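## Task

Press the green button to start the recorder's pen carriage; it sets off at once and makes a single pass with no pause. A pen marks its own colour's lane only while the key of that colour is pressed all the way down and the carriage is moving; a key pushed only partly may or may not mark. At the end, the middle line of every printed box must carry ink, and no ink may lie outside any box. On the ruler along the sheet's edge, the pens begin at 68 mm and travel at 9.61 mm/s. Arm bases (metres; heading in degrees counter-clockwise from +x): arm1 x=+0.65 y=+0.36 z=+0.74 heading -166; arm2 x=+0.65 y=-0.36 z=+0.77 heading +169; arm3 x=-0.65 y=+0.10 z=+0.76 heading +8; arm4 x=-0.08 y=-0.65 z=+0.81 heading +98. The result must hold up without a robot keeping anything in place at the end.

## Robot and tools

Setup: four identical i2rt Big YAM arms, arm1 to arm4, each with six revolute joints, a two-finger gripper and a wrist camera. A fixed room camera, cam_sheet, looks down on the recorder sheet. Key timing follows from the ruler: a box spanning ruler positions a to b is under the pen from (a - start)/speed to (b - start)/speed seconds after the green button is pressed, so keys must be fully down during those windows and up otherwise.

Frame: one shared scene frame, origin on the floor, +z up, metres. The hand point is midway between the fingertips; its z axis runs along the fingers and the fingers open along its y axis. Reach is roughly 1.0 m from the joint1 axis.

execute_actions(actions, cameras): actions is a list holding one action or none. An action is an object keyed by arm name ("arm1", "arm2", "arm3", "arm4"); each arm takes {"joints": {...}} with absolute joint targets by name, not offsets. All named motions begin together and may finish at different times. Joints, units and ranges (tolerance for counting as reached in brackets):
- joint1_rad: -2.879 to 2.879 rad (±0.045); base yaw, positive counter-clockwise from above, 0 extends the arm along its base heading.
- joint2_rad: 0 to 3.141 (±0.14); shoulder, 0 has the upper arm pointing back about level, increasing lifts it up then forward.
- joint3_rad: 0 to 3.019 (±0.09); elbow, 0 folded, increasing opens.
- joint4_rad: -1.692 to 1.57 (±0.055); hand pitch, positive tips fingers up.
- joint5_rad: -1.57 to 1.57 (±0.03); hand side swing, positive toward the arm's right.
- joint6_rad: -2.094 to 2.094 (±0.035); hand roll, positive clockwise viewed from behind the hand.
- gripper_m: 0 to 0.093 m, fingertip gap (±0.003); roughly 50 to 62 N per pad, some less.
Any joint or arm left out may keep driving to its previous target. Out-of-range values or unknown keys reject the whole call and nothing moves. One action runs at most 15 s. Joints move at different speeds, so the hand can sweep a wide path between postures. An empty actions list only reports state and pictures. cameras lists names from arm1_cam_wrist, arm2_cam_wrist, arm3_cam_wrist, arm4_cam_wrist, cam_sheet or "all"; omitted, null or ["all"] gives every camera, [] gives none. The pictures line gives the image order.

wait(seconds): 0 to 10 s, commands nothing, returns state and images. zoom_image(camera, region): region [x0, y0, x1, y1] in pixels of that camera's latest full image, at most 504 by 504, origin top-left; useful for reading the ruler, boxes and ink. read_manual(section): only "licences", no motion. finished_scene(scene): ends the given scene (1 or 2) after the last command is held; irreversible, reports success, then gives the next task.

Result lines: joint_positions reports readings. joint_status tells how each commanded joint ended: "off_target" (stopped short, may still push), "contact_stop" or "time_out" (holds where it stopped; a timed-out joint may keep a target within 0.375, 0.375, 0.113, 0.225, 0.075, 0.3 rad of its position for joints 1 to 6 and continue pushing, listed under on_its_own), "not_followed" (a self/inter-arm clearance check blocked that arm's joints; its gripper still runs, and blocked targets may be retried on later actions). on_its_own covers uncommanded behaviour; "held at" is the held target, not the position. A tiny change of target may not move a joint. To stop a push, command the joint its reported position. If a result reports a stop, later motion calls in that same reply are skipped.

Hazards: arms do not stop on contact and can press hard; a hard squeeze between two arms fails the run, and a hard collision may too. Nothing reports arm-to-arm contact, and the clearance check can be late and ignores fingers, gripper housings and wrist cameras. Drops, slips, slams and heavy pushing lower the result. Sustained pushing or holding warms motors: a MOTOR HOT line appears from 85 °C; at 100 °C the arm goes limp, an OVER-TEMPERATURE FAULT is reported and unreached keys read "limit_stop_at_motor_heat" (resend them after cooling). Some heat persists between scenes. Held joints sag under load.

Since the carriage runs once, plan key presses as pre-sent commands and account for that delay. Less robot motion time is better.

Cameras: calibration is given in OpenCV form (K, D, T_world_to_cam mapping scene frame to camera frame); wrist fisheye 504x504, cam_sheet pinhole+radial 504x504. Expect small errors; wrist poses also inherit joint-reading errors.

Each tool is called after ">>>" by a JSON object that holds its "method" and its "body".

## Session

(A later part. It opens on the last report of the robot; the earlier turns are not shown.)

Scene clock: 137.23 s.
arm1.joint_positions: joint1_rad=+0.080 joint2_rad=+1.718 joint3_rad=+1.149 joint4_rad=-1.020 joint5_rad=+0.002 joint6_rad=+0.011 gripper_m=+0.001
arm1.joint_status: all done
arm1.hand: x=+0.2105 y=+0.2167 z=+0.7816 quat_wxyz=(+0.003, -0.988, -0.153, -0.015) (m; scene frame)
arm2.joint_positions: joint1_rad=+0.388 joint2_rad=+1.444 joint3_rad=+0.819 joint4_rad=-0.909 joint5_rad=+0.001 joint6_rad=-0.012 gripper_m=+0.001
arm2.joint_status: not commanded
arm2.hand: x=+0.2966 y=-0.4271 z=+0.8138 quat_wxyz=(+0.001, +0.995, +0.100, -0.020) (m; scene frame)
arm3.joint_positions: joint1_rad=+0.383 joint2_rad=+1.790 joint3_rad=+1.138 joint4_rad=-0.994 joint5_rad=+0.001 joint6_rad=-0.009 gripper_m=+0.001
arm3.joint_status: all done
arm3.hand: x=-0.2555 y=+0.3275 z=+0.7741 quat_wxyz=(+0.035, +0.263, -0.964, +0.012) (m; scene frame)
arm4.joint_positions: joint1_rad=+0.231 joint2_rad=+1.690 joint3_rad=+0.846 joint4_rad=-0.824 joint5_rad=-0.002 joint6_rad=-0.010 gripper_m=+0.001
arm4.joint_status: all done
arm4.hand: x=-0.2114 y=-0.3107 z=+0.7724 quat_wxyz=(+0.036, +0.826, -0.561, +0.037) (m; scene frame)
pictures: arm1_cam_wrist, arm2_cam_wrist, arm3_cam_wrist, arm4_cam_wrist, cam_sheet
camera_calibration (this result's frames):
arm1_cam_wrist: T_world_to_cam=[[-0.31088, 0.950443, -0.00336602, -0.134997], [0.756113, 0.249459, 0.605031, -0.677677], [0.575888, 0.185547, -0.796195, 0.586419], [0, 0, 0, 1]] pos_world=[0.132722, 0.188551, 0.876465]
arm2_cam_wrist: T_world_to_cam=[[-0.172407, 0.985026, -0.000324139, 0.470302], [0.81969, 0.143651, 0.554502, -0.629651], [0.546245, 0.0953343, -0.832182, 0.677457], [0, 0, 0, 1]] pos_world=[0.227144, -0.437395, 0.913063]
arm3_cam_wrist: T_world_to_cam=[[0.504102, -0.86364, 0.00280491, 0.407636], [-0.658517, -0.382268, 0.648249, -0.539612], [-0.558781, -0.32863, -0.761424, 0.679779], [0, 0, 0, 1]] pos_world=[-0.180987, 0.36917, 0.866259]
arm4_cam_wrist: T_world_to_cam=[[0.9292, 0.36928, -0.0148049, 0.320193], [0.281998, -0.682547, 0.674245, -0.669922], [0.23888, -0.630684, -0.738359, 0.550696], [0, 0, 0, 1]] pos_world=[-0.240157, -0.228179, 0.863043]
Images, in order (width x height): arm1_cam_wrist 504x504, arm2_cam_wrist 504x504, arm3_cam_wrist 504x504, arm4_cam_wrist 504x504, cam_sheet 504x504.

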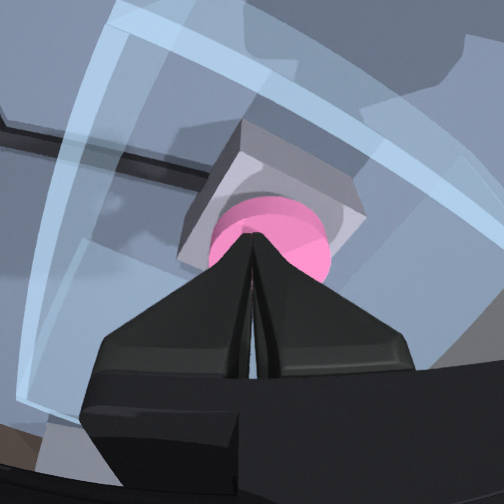

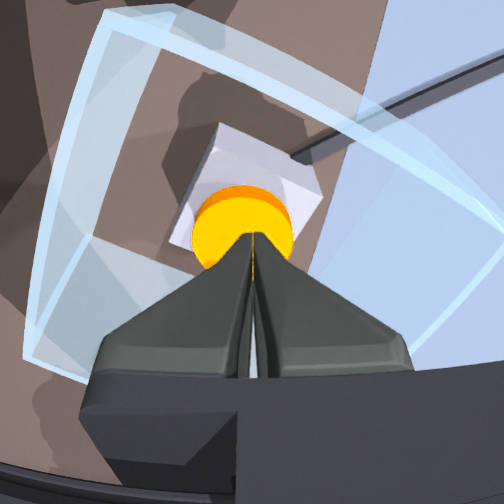

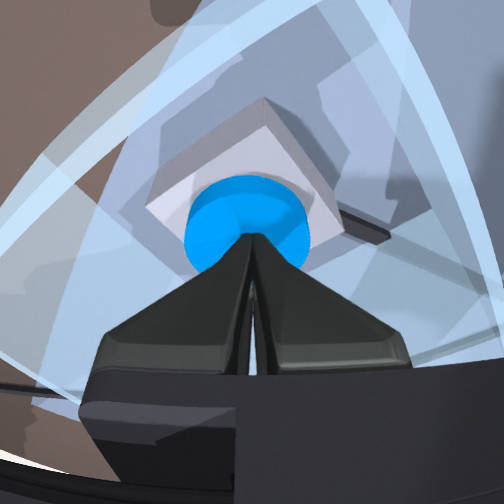

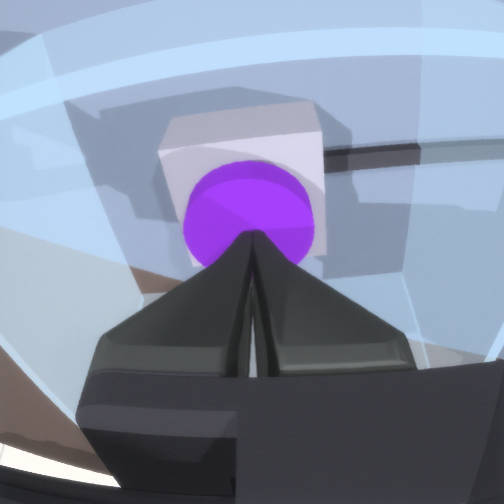

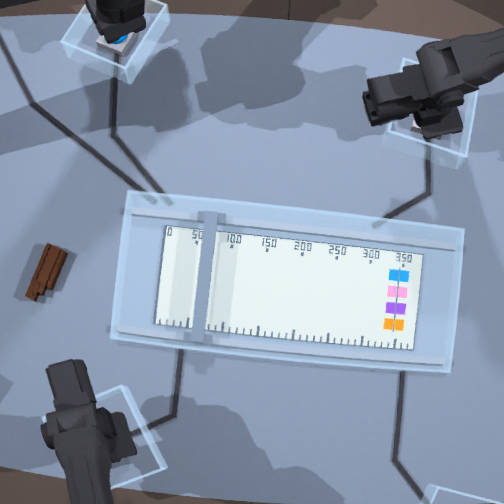

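>>> {"method": "execute_actions", "body": {"actions": [{"arm1":{"joints":{"joint2_rad":1.70}},"arm2":{"joints":{"joint2_rad":1.56,"joint4_rad":-0.85}},"arm3":{"joints":{"joint2_rad":1.85}},"arm4":{"joints":{"joint2_rad":1.76}}}]}}

Scene clock: 145.63 s.
arm1.joint_positions: joint1_rad=+0.080 joint2_rad=+1.708 joint3_rad=+1.149 joint4_rad=-1.020 joint5_rad=+0.002 joint6_rad=+0.011 gripper_m=+0.001
arm1.joint_status: all done
arm1.hand: x=+0.2097 y=+0.2164 z=+0.7858 quat_wxyz=(+0.002, -0.988, -0.153, -0.011) (m; scene frame)
arm2.joint_positions: joint1_rad=+0.388 joint2_rad=+1.546 joint3_rad=+0.827 joint4_rad=-0.859 joint5_rad=+0.001 joint6_rad=-0.012 gripper_m=+0.001
arm2.joint_status: all done
arm2.hand: x=+0.2906 y=-0.4282 z=+0.7814 quat_wxyz=(-0.001, +0.995, +0.100, +0.002) (m; scene frame)
arm3.joint_positions: joint1_rad=+0.383 joint2_rad=+1.798 joint3_rad=+1.142 joint4_rad=-0.994 joint5_rad=+0.001 joint6_rad=-0.009 gripper_m=+0.001
arm3.joint_status: all done
arm3.hand: x=-0.2547 y=+0.3279 z=+0.7720 quat_wxyz=(+0.037, +0.263, -0.964, +0.012) (m; scene frame)
arm4.joint_positions: joint1_rad=+0.231 joint2_rad=+1.701 joint3_rad=+0.852 joint4_rad=-0.830 joint5_rad=-0.002 joint6_rad=-0.010 gripper_m=+0.001
arm4.joint_status: all done
arm4.hand: x=-0.2115 y=-0.3105 z=+0.7704 quat_wxyz=(+0.038, +0.826, -0.560, +0.041) (m; scene frame)
pictures: arm1_cam_wrist, arm2_cam_wrist, arm3_cam_wrist, arm4_cam_wrist, cam_sheet
camera_calibration (this result's frames):
arm1_cam_wrist: T_world_to_cam=[[-0.310898, 0.950437, -0.00337617, -0.134974], [0.761564, 0.251238, 0.597411, -0.675064], [0.568649, 0.183163, -0.801928, 0.596814], [0, 0, 0, 1]] pos_world=[0.132763, 0.188572, 0.881437]
arm2_cam_wrist: T_world_to_cam=[[-0.172399, 0.985027, 0.00075804, 0.469468], [0.795064, 0.138697, 0.590455, -0.629679], [0.581509, 0.102396, -0.80707, 0.627016], [0, 0, 0, 1]] pos_world=[0.216956, -0.439308, 0.877487]
arm3_cam_wrist: T_world_to_cam=[[0.504097, -0.863642, 0.0027887, 0.407642], [-0.656163, -0.380891, 0.651438, -0.539892], [-0.561547, -0.330218, -0.758697, 0.67646], [0, 0, 0, 1]] pos_world=[-0.179885, 0.369796, 0.863797]
arm4_cam_wrist: T_world_to_cam=[[0.929203, 0.369269, -0.0149026, 0.320261], [0.27967, -0.676237, 0.681534, -0.672485], [0.241592, -0.637451, -0.731635, 0.54268], [0, 0, 0, 1]] pos_world=[-0.240621, -0.227089, 0.860138]
Images, in order (width x height): arm1_cam_wrist 504x504, arm2_cam_wrist 504x504, arm3_cam_wrist 504x504, arm4_cam_wrist 504x504, cam_sheet 504x504.

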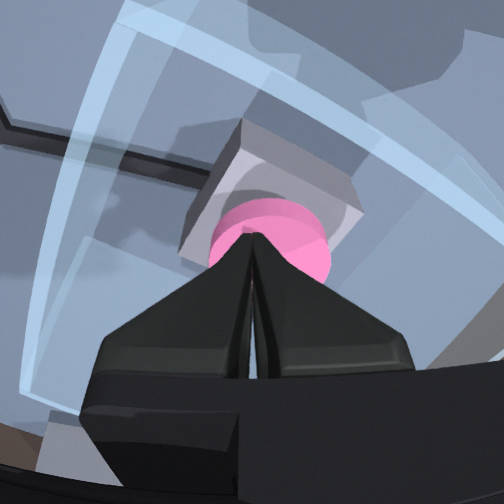

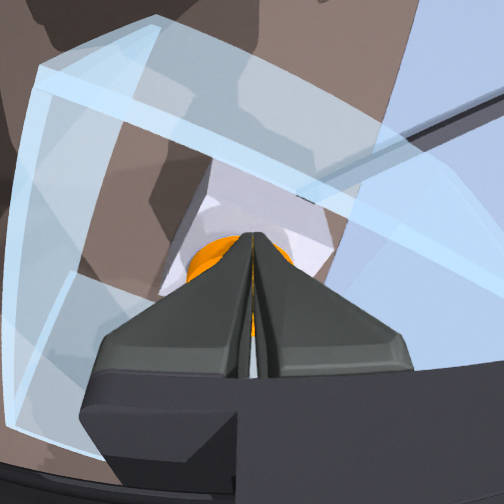

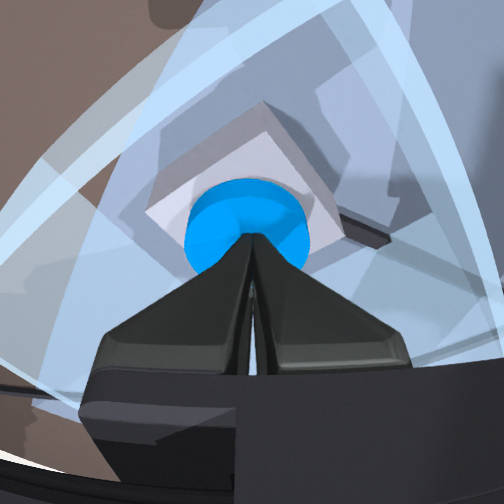

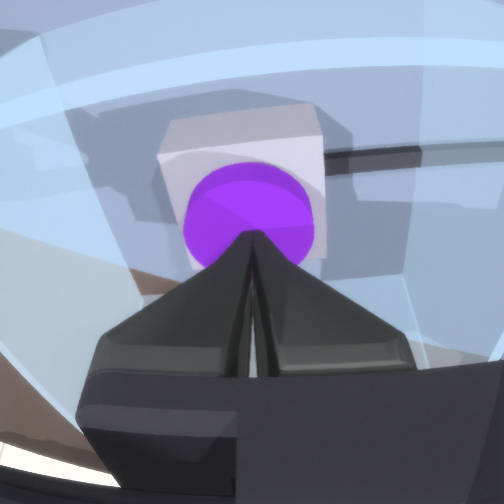

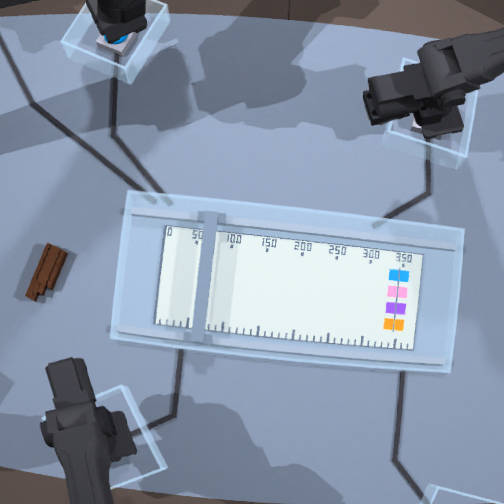

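>>> {"method": "zoom_image", "body": {"camera": "arm4_cam_wrist", "region": [130, 80, 370, 300]}}

>>> {"method": "zoom_image", "body": {"camera": "arm3_cam_wrist", "region": [130, 80, 370, 300]}}

>>> {"method": "zoom_image", "body": {"camera": "arm1_cam_wrist", "region": [130, 80, 370, 300]}}

Region (130, 80, 370, 300) of arm4_cam_wrist's 504x504 image, scaled by 2.100, with more detail than that image has; it fills the top 462 rows of this view, and the rest is white.

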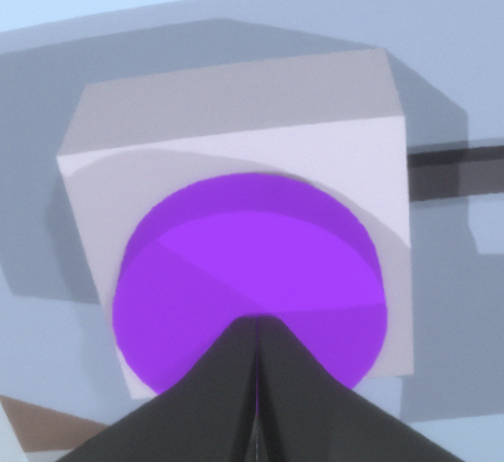

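Region (130, 80, 370, 300) of arm3_cam_wrist's 504x504 image, scaled by 2.100, with more detail than that image has; it fills the top 462 rows of this view, and the rest is white.

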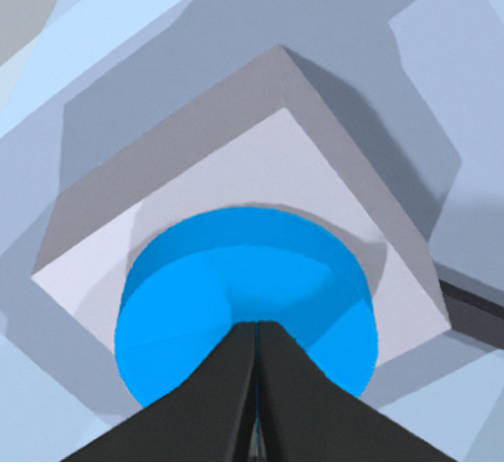

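Region (130, 80, 370, 300) of arm1_cam_wrist's 504x504 image, scaled by 2.100, with more detail than that image has; it fills the top 462 rows of this view, and the rest is white.

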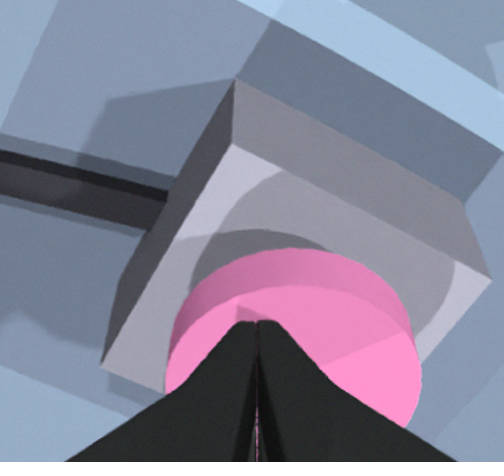

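>>> {"method": "execute_actions", "body": {"actions": [{"arm1":{"joints":{"joint2_rad":1.46}},"arm2":{"joints":{"joint2_rad":1.25}},"arm3":{"joints":{"joint2_rad":1.55}},"arm4":{"joints":{"joint2_rad":1.42}}}], "cameras": []}}

>>> {"method": "execute_actions", "body": {"actions": [{"arm1":{"joints":{"joint1_rad":0.127,"joint2_rad":1.462,"joint3_rad":1.09,"joint4_rad":-0.938,"joint5_rad":0.169,"joint6_rad":0.57}},"arm2":{"joints":{"joint1_rad":0.438,"joint2_rad":1.16,"joint3_rad":0.728,"joint4_rad":-0.851,"joint5_rad":0.116,"joint6_rad":0.38}},"arm3":{"joints":{"joint1_rad":0.326,"joint2_rad":1.486,"joint3_rad":1.059,"joint4_rad":-0.895,"joint5_rad":-0.187,"joint6_rad":-0.65}},"arm4":{"joints":{"joint1_rad":0.21,"joint2_rad":1.318,"joint3_rad":0.735,"joint4_rad":-0.677,"joint5_rad":-0.05,"joint6_rad":-0.15}}}]}}

Scene clock: 187.63 s.
arm1.joint_positions: joint1_rad=+0.080 joint2_rad=+1.436 joint3_rad=+1.153 joint4_rad=-1.020 joint5_rad=+0.002 joint6_rad=+0.011 gripper_m=+0.001
arm1.joint_status: all done
arm1.hand: x=+0.2011 y=+0.2138 z=+0.9089 quat_wxyz=(-0.020, -0.980, -0.151, +0.126) (m; scene frame)
arm2.joint_positions: joint1_rad=+0.388 joint2_rad=+1.243 joint3_rad=+0.827 joint4_rad=-0.859 joint5_rad=+0.001 joint6_rad=-0.012 gripper_m=+0.001
arm2.joint_status: all done
arm2.hand: x=+0.2719 y=-0.4318 z=+0.8894 quat_wxyz=(+0.013, +0.984, +0.099, -0.148) (m; scene frame)
arm3.joint_positions: joint1_rad=+0.383 joint2_rad=+1.536 joint3_rad=+1.142 joint4_rad=-0.994 joint5_rad=+0.001 joint6_rad=-0.009 gripper_m=+0.001
arm3.joint_status: all done
arm3.hand: x=-0.2401 y=+0.3369 z=+0.8888 quat_wxyz=(-0.090, +0.262, -0.961, -0.021) (m; scene frame)
arm4.joint_positions: joint1_rad=+0.231 joint2_rad=+1.412 joint3_rad=+0.852 joint4_rad=-0.823 joint5_rad=-0.002 joint6_rad=-0.010 gripper_m=+0.001
arm4.joint_status: all done
arm4.hand: x=-0.2227 y=-0.2774 z=+0.8748 quat_wxyz=(-0.046, +0.824, -0.560, -0.080) (m; scene frame)
pictures: none
No camera images: the call's "cameras" was empty. Leave "cameras" out to get every camera's image.

Scene clock: 189.27 s.
arm1.joint_positions: joint1_rad=+0.122 joint2_rad=+1.437 joint3_rad=+1.101 joint4_rad=-0.951 joint5_rad=+0.165 joint6_rad=+0.559 gripper_m=+0.001
arm1.joint_status: all done
arm1.hand: x=+0.2006 y=+0.2222 z=+0.8928 quat_wxyz=(+0.013, -0.982, +0.110, +0.156) (m; scene frame)
arm2.joint_positions: joint1_rad=+0.435 joint2_rad=+1.159 joint3_rad=+0.722 joint4_rad=-0.856 joint5_rad=+0.111 joint6_rad=+0.367 gripper_m=+0.001
arm2.joint_status: all done
arm2.hand: x=+0.3098 y=-0.4217 z=+0.8758 quat_wxyz=(-0.011, +0.986, -0.072, -0.150) (m; scene frame)
arm3.joint_positions: joint1_rad=+0.331 joint2_rad=+1.489 joint3_rad=+1.064 joint4_rad=-0.909 joint5_rad=-0.183 joint6_rad=-0.639 gripper_m=+0.001
arm3.joint_status: all done
arm3.hand: x=-0.2517 y=+0.3385 z=+0.8855 quat_wxyz=(-0.126, +0.531, -0.834, -0.078) (m; scene frame)
arm4.joint_positions: joint1_rad=+0.218 joint2_rad=+1.322 joint3_rad=+0.730 joint4_rad=-0.689 joint5_rad=-0.048 joint6_rad=-0.139 gripper_m=+0.001
arm4.joint_status: all done
arm4.hand: x=-0.2194 y=-0.2944 z=+0.8700 quat_wxyz=(-0.066, +0.851, -0.505, -0.130) (m; scene frame)
pictures: arm1_cam_wrist, arm2_cam_wrist, arm3_cam_wrist, arm4_cam_wrist, cam_sheet
camera_calibration (this result's frames):
arm1_cam_wrist: T_world_to_cam=[[0.20886, 0.977891, -0.0103345, -0.247059], [0.933716, -0.19626, 0.299425, -0.402513], [0.290777, -0.0721873, -0.954064, 0.935031], [0, 0, 0, 1]] pos_world=[0.155549, 0.230097, 1.01005]
arm2_cam_wrist: T_world_to_cam=[[0.172108, 0.985045, -0.00810879, 0.36733], [0.933676, -0.160497, 0.320141, -0.633974], [0.314052, -0.0626697, -0.947335, 0.827469], [0, 0, 0, 1]] pos_world=[0.268838, -0.41173, 0.989831]
arm3_cam_wrist: T_world_to_cam=[[0.904104, -0.427312, -0.000407206, 0.370758], [-0.403508, -0.854053, 0.32829, -0.0979737], [-0.14063, -0.296644, -0.944577, 1.02694], [0, 0, 0, 1]] pos_world=[-0.230319, 0.37939, 1.00234]
arm4_cam_wrist: T_world_to_cam=[[0.876378, 0.481303, -0.0175714, 0.346917], [0.457974, -0.821497, 0.33971, -0.433587], [0.149068, -0.305761, -0.940366, 0.886653], [0, 0, 0, 1]] pos_world=[-0.237631, -0.252059, 0.987169]
Images, in order (width x height): arm1_cam_wrist 504x504, arm2_cam_wrist 504x504, arm3_cam_wrist 504x504, arm4_cam_wrist 504x504, cam_sheet 504x504.

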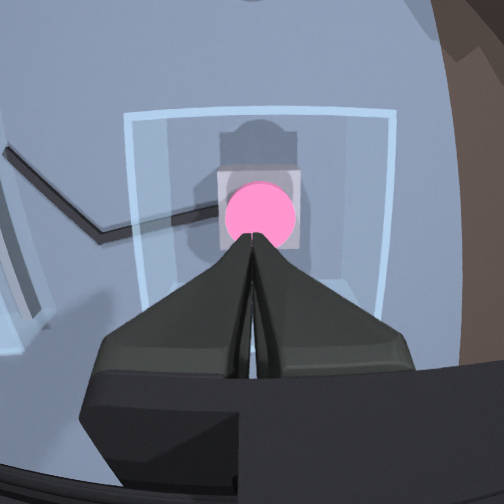

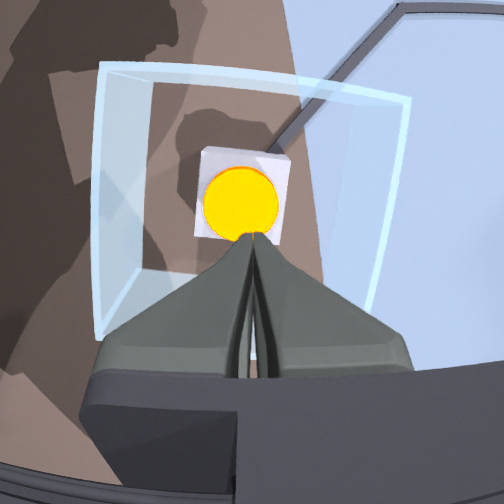

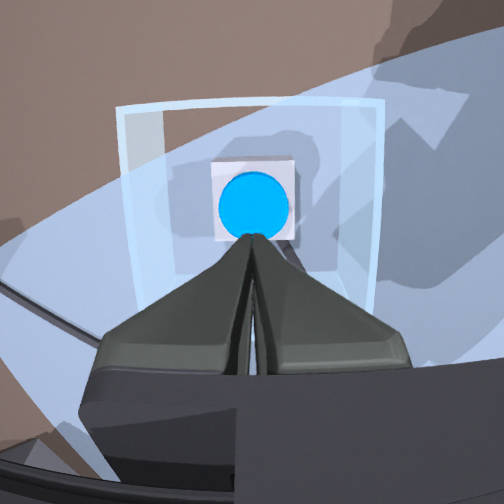

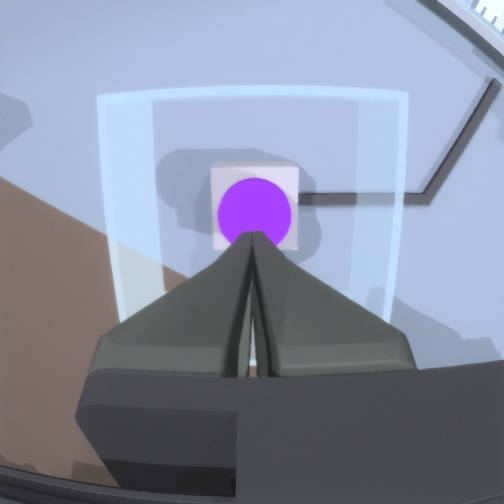

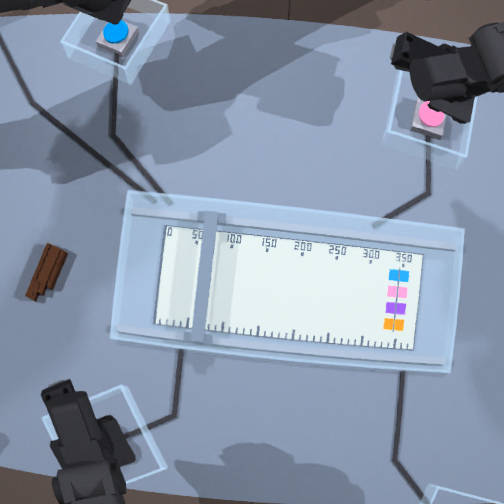

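>>> {"method": "execute_actions", "body": {"actions": [{"arm1":{"joints":{"joint2_rad":1.566,"joint3_rad":0.97,"joint4_rad":-0.715}},"arm2":{"joints":{"joint2_rad":1.311,"joint3_rad":0.60,"joint4_rad":-0.573,"joint6_rad":0.47}},"arm3":{"joints":{"joint2_rad":1.602,"joint3_rad":0.951,"joint4_rad":-0.672}},"arm4":{"joints":{"joint2_rad":1.498,"joint3_rad":0.64,"joint4_rad":-0.401}}}]}}

Scene clock: 192.37 s.
arm1.joint_positions: joint1_rad=+0.122 joint2_rad=+1.567 joint3_rad=+0.969 joint4_rad=-0.728 joint5_rad=+0.165 joint6_rad=+0.559 gripper_m=+0.001
arm1.joint_status: all done
arm1.hand: x=+0.2056 y=+0.2240 z=+0.7960 quat_wxyz=(+0.022, -0.984, +0.109, +0.139) (m; scene frame)
arm2.joint_positions: joint1_rad=+0.435 joint2_rad=+1.316 joint3_rad=+0.584 joint4_rad=-0.585 joint5_rad=+0.113 joint6_rad=+0.457 gripper_m=+0.001
arm2.joint_status: all done
arm2.hand: x=+0.3170 y=-0.4196 z=+0.7900 quat_wxyz=(-0.009, +0.983, -0.117, -0.140) (m; scene frame)
arm3.joint_positions: joint1_rad=+0.331 joint2_rad=+1.611 joint3_rad=+0.945 joint4_rad=-0.685 joint5_rad=-0.183 joint6_rad=-0.639 gripper_m=+0.001
arm3.joint_status: all done
arm3.hand: x=-0.2563 y=+0.3358 z=+0.7987 quat_wxyz=(-0.117, +0.531, -0.835, -0.079) (m; scene frame)
arm4.joint_positions: joint1_rad=+0.218 joint2_rad=+1.510 joint3_rad=+0.628 joint4_rad=-0.413 joint5_rad=-0.048 joint6_rad=-0.139 gripper_m=+0.001
arm4.joint_status: all done
arm4.hand: x=-0.2185 y=-0.3002 z=+0.7856 quat_wxyz=(-0.061, +0.852, -0.505, -0.125) (m; scene frame)
pictures: arm1_cam_wrist, arm2_cam_wrist, arm3_cam_wrist, arm4_cam_wrist, cam_sheet
camera_calibration (this result's frames):
arm1_cam_wrist: T_world_to_cam=[[0.209238, 0.977809, 0.010444, -0.267466], [0.922452, -0.200914, 0.32972, -0.398685], [0.324502, -0.0593559, -0.944021, 0.823542], [0, 0, 0, 1]] pos_world=[0.156491, 0.230311, 0.911689]
arm2_cam_wrist: T_world_to_cam=[[0.257337, 0.966059, -0.0225247, 0.339798], [0.910531, -0.234608, 0.340429, -0.652716], [0.32359, -0.108114, -0.940001, 0.71624], [0, 0, 0, 1]] pos_world=[0.275108, -0.403962, 0.903123]
arm3_cam_wrist: T_world_to_cam=[[0.904172, -0.427013, -0.0115451, 0.382576], [-0.397811, -0.851571, 0.341428, -0.0834802], [-0.155625, -0.304117, -0.939837, 0.938354], [0, 0, 0, 1]] pos_world=[-0.233092, 0.377645, 0.91482]
arm4_cam_wrist: T_world_to_cam=[[0.876377, 0.481226, -0.0196294, 0.348999], [0.456429, -0.816828, 0.352795, -0.419269], [0.15374, -0.318141, -0.935495, 0.798863], [0, 0, 0, 1]] pos_world=[-0.237305, -0.256268, 0.902098]
Images, in order (width x height): arm1_cam_wrist 504x504, arm2_cam_wrist 504x504, arm3_cam_wrist 504x504, arm4_cam_wrist 504x504, cam_sheet 504x504.

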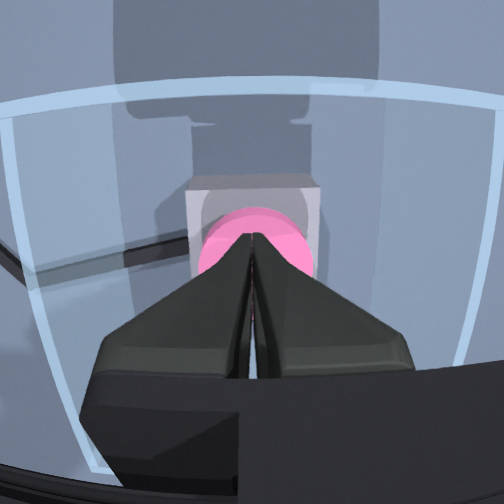

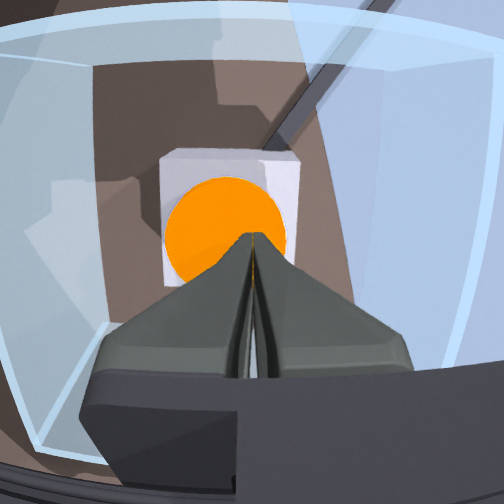

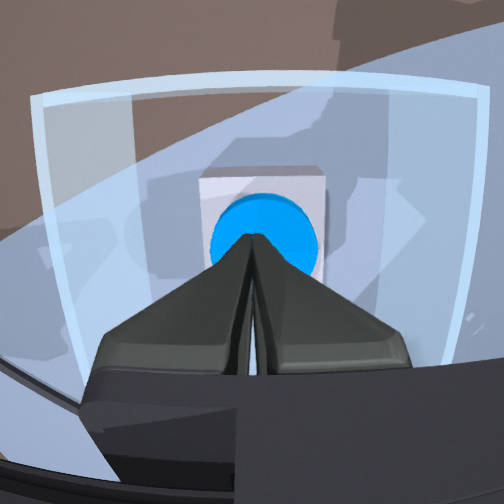

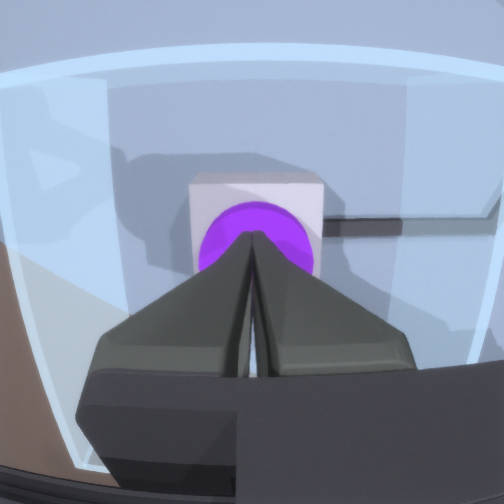

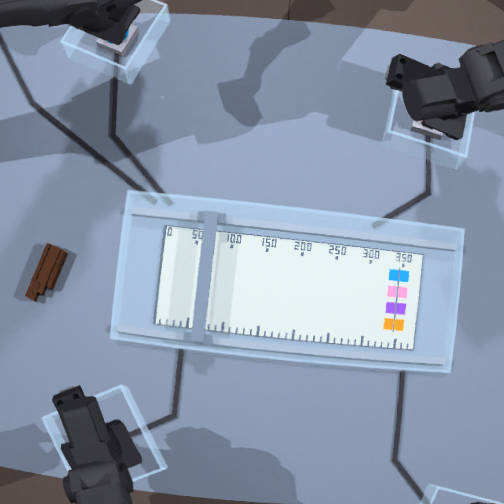

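>>> {"method": "execute_actions", "body": {"actions": [{"arm2":{"joints":{"joint1_rad":0.475}}}], "cameras": []}}

>>> {"method": "execute_actions", "body": {"actions": [{"arm1":{"joints":{"joint2_rad":1.69}},"arm2":{"joints":{"joint2_rad":1.465}},"arm3":{"joints":{"joint2_rad":1.74}},"arm4":{"joints":{"joint2_rad":1.635}}}]}}

Scene clock: 196.23 s.
arm1.joint_positions: joint1_rad=+0.122 joint2_rad=+1.567 joint3_rad=+0.969 joint4_rad=-0.728 joint5_rad=+0.165 joint6_rad=+0.559 gripper_m=+0.001
arm1.joint_status: not commanded
arm1.hand: x=+0.2056 y=+0.2240 z=+0.7960 quat_wxyz=(+0.022, -0.984, +0.109, +0.139) (m; scene frame)
arm2.joint_positions: joint1_rad=+0.470 joint2_rad=+1.316 joint3_rad=+0.584 joint4_rad=-0.585 joint5_rad=+0.113 joint6_rad=+0.457 gripper_m=+0.001
arm2.joint_status: all done
arm2.hand: x=+0.3193 y=-0.4313 z=+0.7900 quat_wxyz=(-0.007, +0.985, -0.099, -0.140) (m; scene frame)
arm3.joint_positions: joint1_rad=+0.331 joint2_rad=+1.611 joint3_rad=+0.945 joint4_rad=-0.685 joint5_rad=-0.183 joint6_rad=-0.639 gripper_m=+0.001
arm3.joint_status: not commanded
arm3.hand: x=-0.2563 y=+0.3358 z=+0.7987 quat_wxyz=(-0.117, +0.531, -0.835, -0.079) (m; scene frame)
arm4.joint_positions: joint1_rad=+0.218 joint2_rad=+1.510 joint3_rad=+0.628 joint4_rad=-0.413 joint5_rad=-0.048 joint6_rad=-0.139 gripper_m=+0.001
arm4.joint_status: not commanded
arm4.hand: x=-0.2185 y=-0.3002 z=+0.7856 quat_wxyz=(-0.061, +0.852, -0.505, -0.125) (m; scene frame)
pictures: none
No camera images: the call's "cameras" was empty. Leave "cameras" out to get every camera's image.

Scene clock: 197.07 s.
arm1.joint_positions: joint1_rad=+0.122 joint2_rad=+1.609 joint3_rad=+0.977 joint4_rad=-0.723 joint5_rad=+0.169 joint6_rad=+0.560 gripper_m=+0.001
arm1.joint_status: all done
arm1.hand: x=+0.2043 y=+0.2238 z=+0.7809 quat_wxyz=(+0.030, -0.986, +0.107, +0.128) (m; scene frame)
arm2.joint_positions: joint1_rad=+0.470 joint2_rad=+1.380 joint3_rad=+0.614 joint4_rad=-0.582 joint5_rad=+0.119 joint6_rad=+0.458 gripper_m=+0.001
arm2.joint_status: all done
arm2.hand: x=+0.3110 y=-0.4327 z=+0.7800 quat_wxyz=(-0.015, +0.987, -0.099, -0.126) (m; scene frame)
arm3.joint_positions: joint1_rad=+0.329 joint2_rad=+1.679 joint3_rad=+0.956 joint4_rad=-0.678 joint5_rad=-0.188 joint6_rad=-0.640 gripper_m=+0.001
arm3.joint_status: all done
arm3.hand: x=-0.2563 y=+0.3358 z=+0.7734 quat_wxyz=(-0.093, +0.530, -0.839, -0.084) (m; scene frame)
arm4.joint_positions: joint1_rad=+0.218 joint2_rad=+1.567 joint3_rad=+0.640 joint4_rad=-0.408 joint5_rad=-0.049 joint6_rad=-0.139 gripper_m=+0.001
arm4.joint_status: all done
arm4.hand: x=-0.2185 y=-0.3015 z=+0.7693 quat_wxyz=(-0.048, +0.854, -0.507, -0.110) (m; scene frame)
pictures: arm1_cam_wrist, arm2_cam_wrist, arm3_cam_wrist, arm4_cam_wrist, cam_sheet
camera_calibration (this result's frames):
arm1_cam_wrist: T_world_to_cam=[[0.209105, 0.977466, 0.0289123, -0.281136], [0.913723, -0.205832, 0.350347, -0.405757], [0.348403, -0.0468415, -0.936174, 0.795921], [0, 0, 0, 1]] pos_world=[0.152235, 0.228565, 0.895404]
arm2_cam_wrist: T_world_to_cam=[[0.225337, 0.974277, -0.00281569, 0.351878], [0.907775, -0.208905, 0.363735, -0.653099], [0.353791, -0.084519, -0.931498, 0.7015], [0, 0, 0, 1]] pos_world=[0.265392, -0.419972, 0.891992]
arm3_cam_wrist: T_world_to_cam=[[0.903023, -0.427268, -0.0446386, 0.4076], [-0.381364, -0.845139, 0.37457, -0.0983847], [-0.197767, -0.321221, -0.926124, 0.898975], [0, 0, 0, 1]] pos_world=[-0.227804, 0.379775, 0.887609]
arm4_cam_wrist: T_world_to_cam=[[0.876355, 0.480895, -0.0272402, 0.355013], [0.452462, -0.802509, 0.388919, -0.438962], [0.165169, -0.353156, -0.920869, 0.763928], [0, 0, 0, 1]] pos_world=[-0.238681, -0.253209, 0.883869]
Images, in order (width x height): arm1_cam_wrist 504x504, arm2_cam_wrist 504x504, arm3_cam_wrist 504x504, arm4_cam_wrist 504x504, cam_sheet 504x504.

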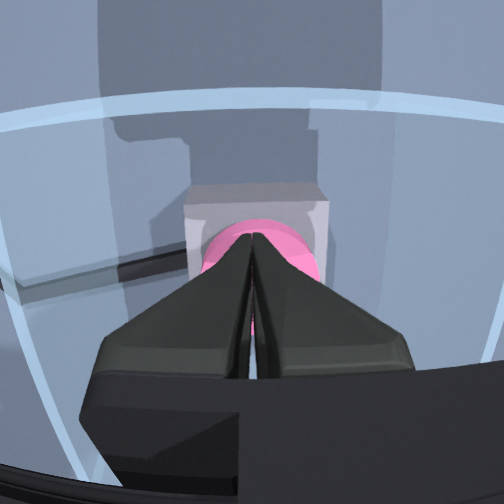

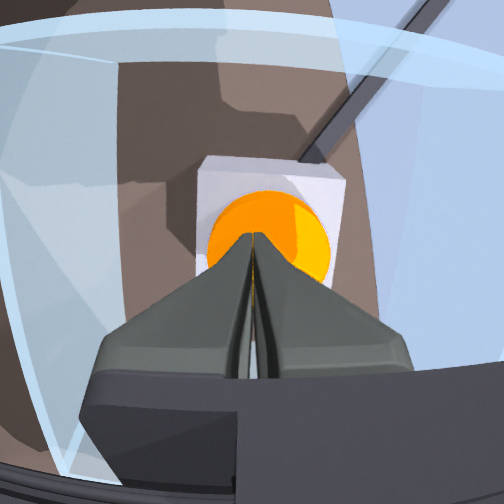

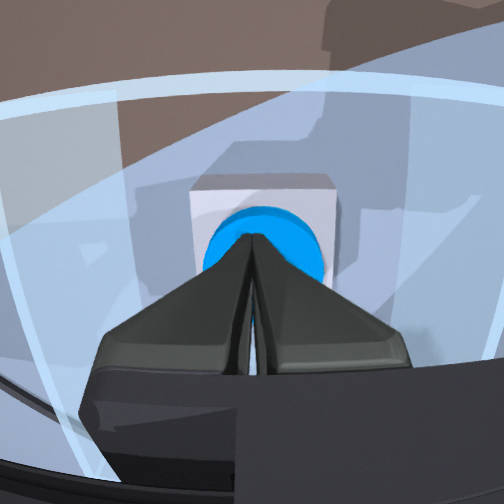

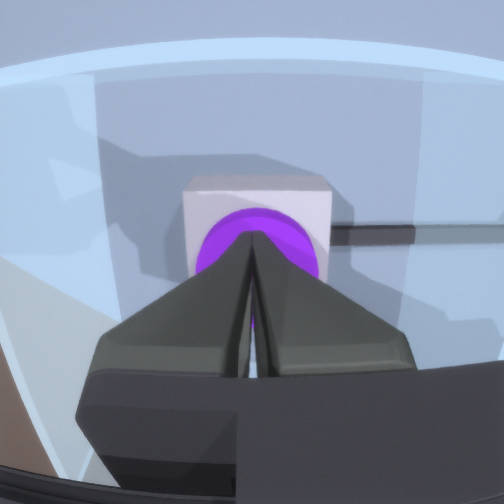

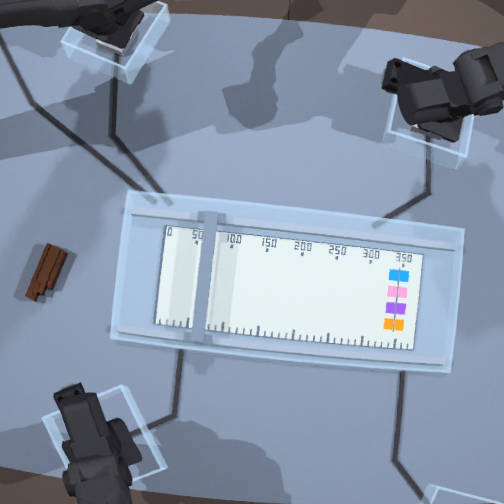

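>>> {"method": "execute_actions", "body": {"actions": []}}

>>> {"method": "zoom_image", "body": {"camera": "arm3_cam_wrist", "region": [150, 120, 370, 320]}}

>>> {"method": "zoom_image", "body": {"camera": "arm2_cam_wrist", "region": [150, 120, 370, 320]}}

>>> {"method": "zoom_image", "body": {"camera": "arm1_cam_wrist", "region": [150, 120, 370, 320]}}

>>> {"method": "zoom_image", "body": {"camera": "arm4_cam_wrist", "region": [150, 120, 370, 320]}}

Scene clock: 201.13 s.
arm1.joint_positions: joint1_rad=+0.122 joint2_rad=+1.609 joint3_rad=+0.977 joint4_rad=-0.723 joint5_rad=+0.169 joint6_rad=+0.560 gripper_m=+0.001
arm1.joint_status: all done
arm1.hand: x=+0.2043 y=+0.2238 z=+0.7809 quat_wxyz=(+0.030, -0.986, +0.107, +0.128) (m; scene frame)
arm2.joint_positions: joint1_rad=+0.470 joint2_rad=+1.380 joint3_rad=+0.614 joint4_rad=-0.582 joint5_rad=+0.119 joint6_rad=+0.458 gripper_m=+0.001
arm2.joint_status: all done
arm2.hand: x=+0.3110 y=-0.4327 z=+0.7800 quat_wxyz=(-0.015, +0.987, -0.099, -0.126) (m; scene frame)
arm3.joint_positions: joint1_rad=+0.329 joint2_rad=+1.679 joint3_rad=+0.956 joint4_rad=-0.678 joint5_rad=-0.188 joint6_rad=-0.640 gripper_m=+0.001
arm3.joint_status: all done
arm3.hand: x=-0.2563 y=+0.3358 z=+0.7734 quat_wxyz=(-0.093, +0.530, -0.839, -0.084) (m; scene frame)
arm4.joint_positions: joint1_rad=+0.218 joint2_rad=+1.567 joint3_rad=+0.640 joint4_rad=-0.408 joint5_rad=-0.049 joint6_rad=-0.139 gripper_m=+0.001
arm4.joint_status: all done
arm4.hand: x=-0.2185 y=-0.3015 z=+0.7693 quat_wxyz=(-0.048, +0.854, -0.507, -0.110) (m; scene frame)
pictures: arm1_cam_wrist, arm2_cam_wrist, arm3_cam_wrist, arm4_cam_wrist, cam_sheet
camera_calibration (this result's frames):
arm1_cam_wrist: T_world_to_cam=[[0.209105, 0.977466, 0.0289123, -0.281136], [0.913723, -0.205832, 0.350347, -0.405757], [0.348403, -0.0468415, -0.936174, 0.795921], [0, 0, 0, 1]] pos_world=[0.152235, 0.228565, 0.895404]
arm2_cam_wrist: T_world_to_cam=[[0.225337, 0.974277, -0.00281569, 0.351878], [0.907775, -0.208905, 0.363735, -0.653099], [0.353791, -0.084519, -0.931498, 0.7015], [0, 0, 0, 1]] pos_world=[0.265392, -0.419972, 0.891992]
arm3_cam_wrist: T_world_to_cam=[[0.903023, -0.427268, -0.0446386, 0.4076], [-0.381364, -0.845139, 0.37457, -0.0983847], [-0.197767, -0.321221, -0.926124, 0.898975], [0, 0, 0, 1]] pos_world=[-0.227804, 0.379775, 0.887609]
arm4_cam_wrist: T_world_to_cam=[[0.876355, 0.480895, -0.0272402, 0.355013], [0.452462, -0.802509, 0.388919, -0.438962], [0.165169, -0.353156, -0.920869, 0.763928], [0, 0, 0, 1]] pos_world=[-0.238681, -0.253209, 0.883869]
Images, in order (width x height): arm1_cam_wrist 504x504, arm2_cam_wrist 504x504, arm3_cam_wrist 504x504, arm4_cam_wrist 504x504, cam_sheet 504x504.

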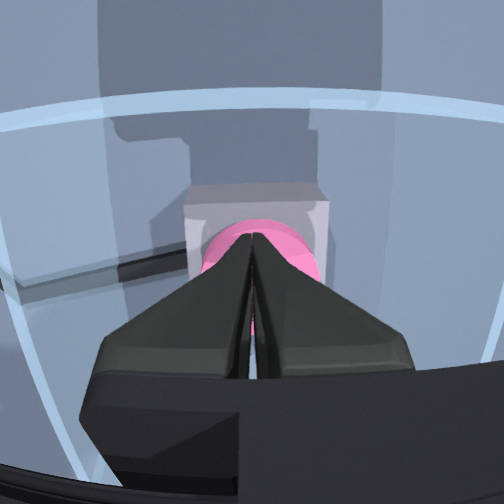

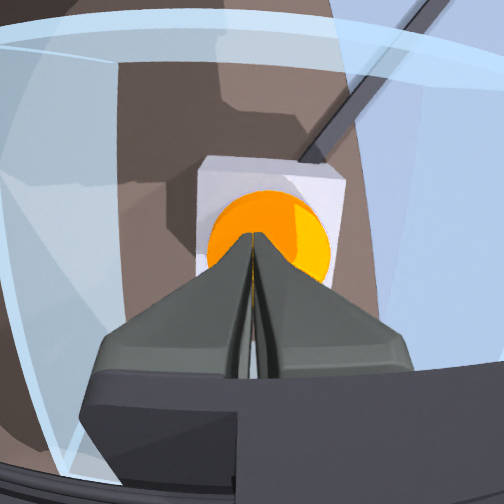

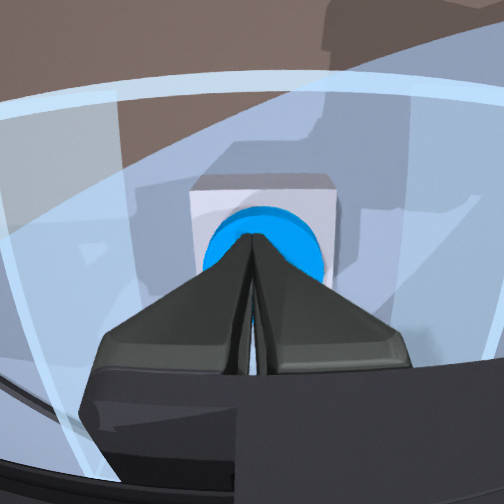

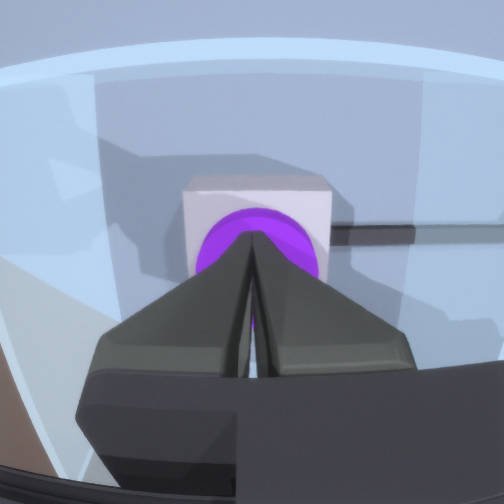

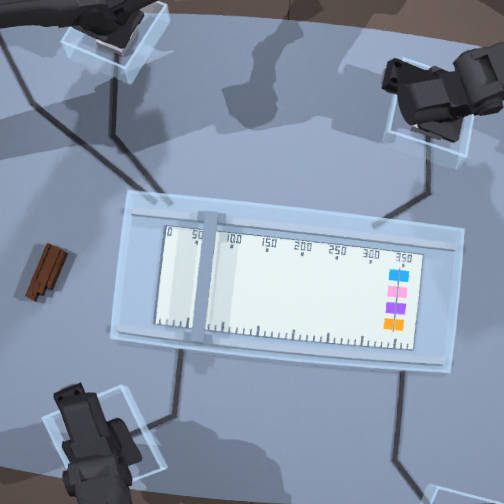

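Region (150, 120, 370, 320) of arm3_cam_wrist's 504x504 image, scaled by 2.291, with more detail than that image has; it fills the top 458 rows of this view, and the rest is white.

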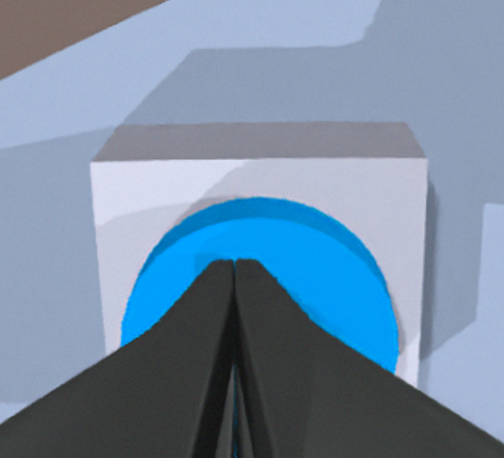

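Region (150, 120, 370, 320) of arm2_cam_wrist's 504x504 image, scaled by 2.291, with more detail than that image has; it fills the top 458 rows of this view, and the rest is white.

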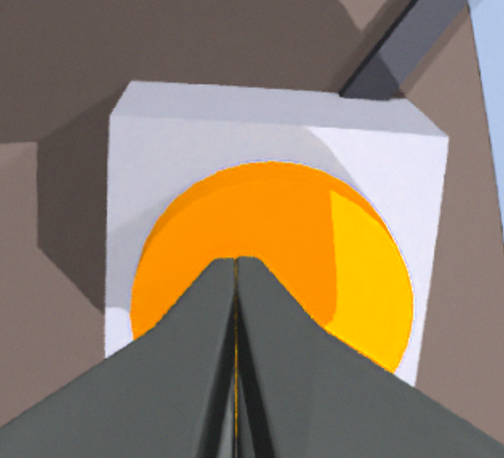

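Region (150, 120, 370, 320) of arm1_cam_wrist's 504x504 image, scaled by 2.291, with more detail than that image has; it fills the top 458 rows of this view, and the rest is white.

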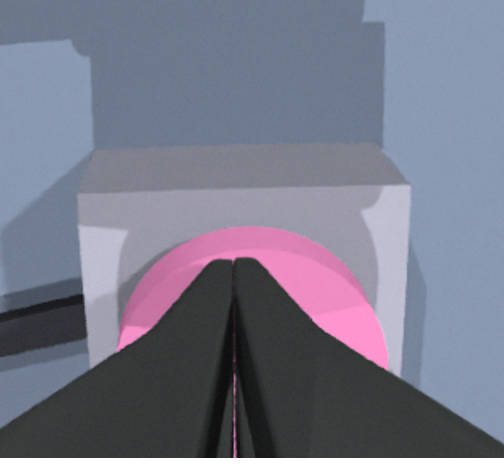

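Region (150, 120, 370, 320) of arm4_cam_wrist's 504x504 image, scaled by 2.291, with more detail than that image has; it fills the top 458 rows of this view, and the rest is white.

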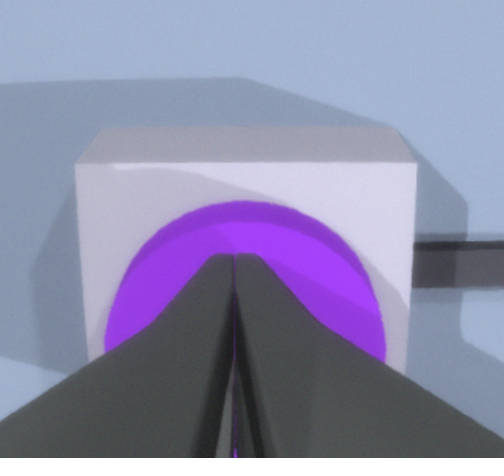

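>>> {"method": "execute_actions", "body": {"actions": [{"arm1":{"joints":{"joint2_rad":1.74}},"arm2":{"joints":{"joint2_rad":1.51}},"arm3":{"joints":{"joint2_rad":1.80}},"arm4":{"joints":{"joint2_rad":1.69}}}], "cameras": []}}

>>> {"method": "execute_actions", "body": {"actions": [{"arm1":{"joints":{"joint2_rad":1.585}},"arm2":{"joints":{"joint2_rad":1.355}},"arm3":{"joints":{"joint2_rad":1.655}},"arm4":{"joints":{"joint2_rad":1.54}}}]}}

Scene clock: 209.50 s.
arm1.joint_positions: joint1_rad=+0.122 joint2_rad=+1.612 joint3_rad=+0.979 joint4_rad=-0.725 joint5_rad=+0.169 joint6_rad=+0.560 gripper_m=+0.001
arm1.joint_status: all done
arm1.hand: x=+0.2042 y=+0.2237 z=+0.7802 quat_wxyz=(+0.030, -0.986, +0.107, +0.126) (m; scene frame)
arm2.joint_positions: joint1_rad=+0.470 joint2_rad=+1.390 joint3_rad=+0.624 joint4_rad=-0.598 joint5_rad=+0.119 joint6_rad=+0.458 gripper_m=+0.001
arm2.joint_status: all done
arm2.hand: x=+0.3110 y=-0.4326 z=+0.7793 quat_wxyz=(-0.018, +0.988, -0.099, -0.119) (m; scene frame)
arm3.joint_positions: joint1_rad=+0.329 joint2_rad=+1.683 joint3_rad=+0.960 joint4_rad=-0.683 joint5_rad=-0.188 joint6_rad=-0.640 gripper_m=+0.001
arm3.joint_status: all done
arm3.hand: x=-0.2563 y=+0.3359 z=+0.7725 quat_wxyz=(-0.091, +0.530, -0.839, -0.084) (m; scene frame)
arm4.joint_positions: joint1_rad=+0.218 joint2_rad=+1.572 joint3_rad=+0.646 joint4_rad=-0.418 joint5_rad=-0.050 joint6_rad=-0.139 gripper_m=+0.001
arm4.joint_status: all done
arm4.hand: x=-0.2185 y=-0.3015 z=+0.7686 quat_wxyz=(-0.045, +0.854, -0.507, -0.106) (m; scene frame)
pictures: none
No camera images: the call's "cameras" was empty. Leave "cameras" out to get every camera's image.

Scene clock: 210.37 s.
arm1.joint_positions: joint1_rad=+0.122 joint2_rad=+1.593 joint3_rad=+0.979 joint4_rad=-0.725 joint5_rad=+0.169 joint6_rad=+0.560 gripper_m=+0.001
arm1.joint_status: all done
arm1.hand: x=+0.2024 y=+0.2231 z=+0.7885 quat_wxyz=(+0.026, -0.985, +0.108, +0.135) (m; scene frame)
arm2.joint_positions: joint1_rad=+0.470 joint2_rad=+1.353 joint3_rad=+0.606 joint4_rad=-0.582 joint5_rad=+0.119 joint6_rad=+0.458 gripper_m=+0.001
arm2.joint_status: all done
arm2.hand: x=+0.3118 y=-0.4324 z=+0.7861 quat_wxyz=(-0.012, +0.986, -0.100, -0.135) (m; scene frame)
arm3.joint_positions: joint1_rad=+0.329 joint2_rad=+1.659 joint3_rad=+0.959 joint4_rad=-0.682 joint5_rad=-0.188 joint6_rad=-0.640 gripper_m=+0.001
arm3.joint_status: all done
arm3.hand: x=-0.2540 y=+0.3371 z=+0.7828 quat_wxyz=(-0.103, +0.531, -0.837, -0.083) (m; scene frame)
arm4.joint_positions: joint1_rad=+0.218 joint2_rad=+1.546 joint3_rad=+0.640 joint4_rad=-0.412 joint5_rad=-0.050 joint6_rad=-0.139 gripper_m=+0.001
arm4.joint_status: all done
arm4.hand: x=-0.2193 y=-0.2991 z=+0.7765 quat_wxyz=(-0.053, +0.853, -0.506, -0.116) (m; scene frame)
pictures: arm1_cam_wrist, arm2_cam_wrist, arm3_cam_wrist, arm4_cam_wrist, cam_sheet
camera_calibration (this result's frames):
arm1_cam_wrist: T_world_to_cam=[[0.209503, 0.977598, 0.0202575, -0.273571], [0.918876, -0.203918, 0.337763, -0.398404], [0.334327, -0.0521482, -0.941013, 0.811551], [0, 0, 0, 1]] pos_world=[0.152075, 0.228522, 0.903788]
arm2_cam_wrist: T_world_to_cam=[[0.225276, 0.974224, -0.011792, 0.358508], [0.91446, -0.20725, 0.347577, -0.644623], [0.336173, -0.0890841, -0.937577, 0.715253], [0, 0, 0, 1]] pos_world=[0.26827, -0.419147, 0.898889]
arm3_cam_wrist: T_world_to_cam=[[0.903715, -0.426802, -0.0337385, 0.397985], [-0.387185, -0.84837, 0.361049, -0.0897581], [-0.182719, -0.313223, -0.931936, 0.91422], [0, 0, 0, 1]] pos_world=[-0.227372, 0.380067, 0.897829]
arm4_cam_wrist: T_world_to_cam=[[0.87626, 0.481179, -0.0252117, 0.353303], [0.454664, -0.808385, 0.37389, -0.429089], [0.159527, -0.339087, -0.92713, 0.779292], [0, 0, 0, 1]] pos_world=[-0.238812, -0.252623, 0.891845]
Images, in order (width x height): arm1_cam_wrist 504x504, arm2_cam_wrist 504x504, arm3_cam_wrist 504x504, arm4_cam_wrist 504x504, cam_sheet 504x504.

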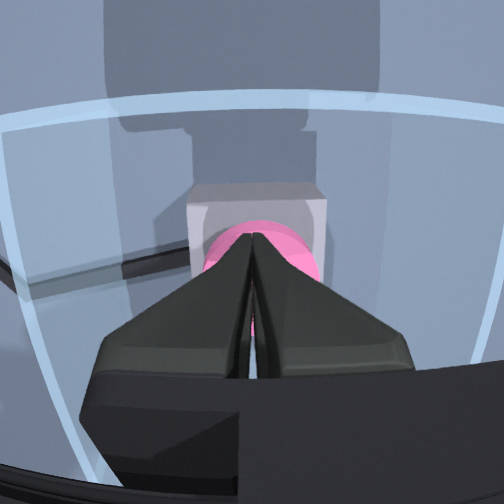

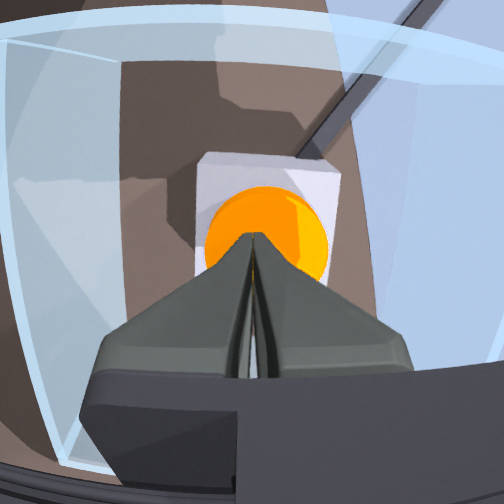

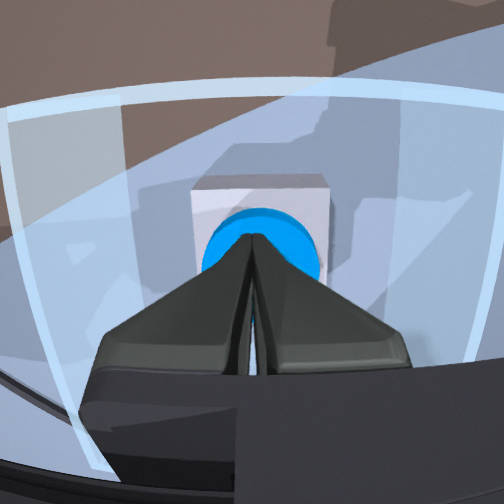

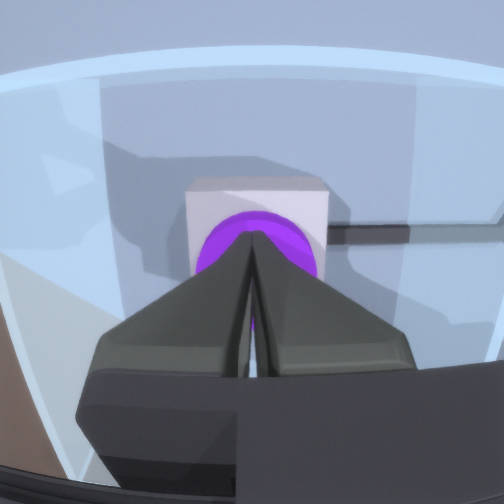

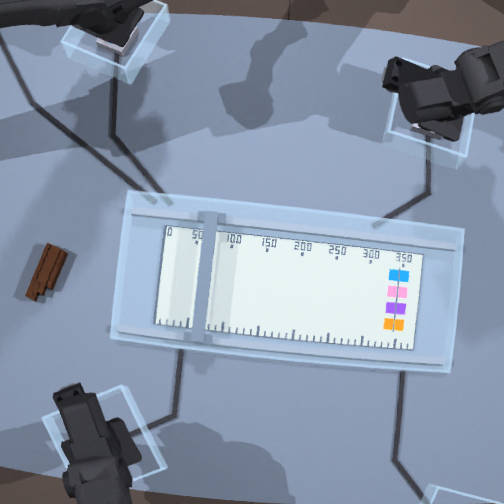

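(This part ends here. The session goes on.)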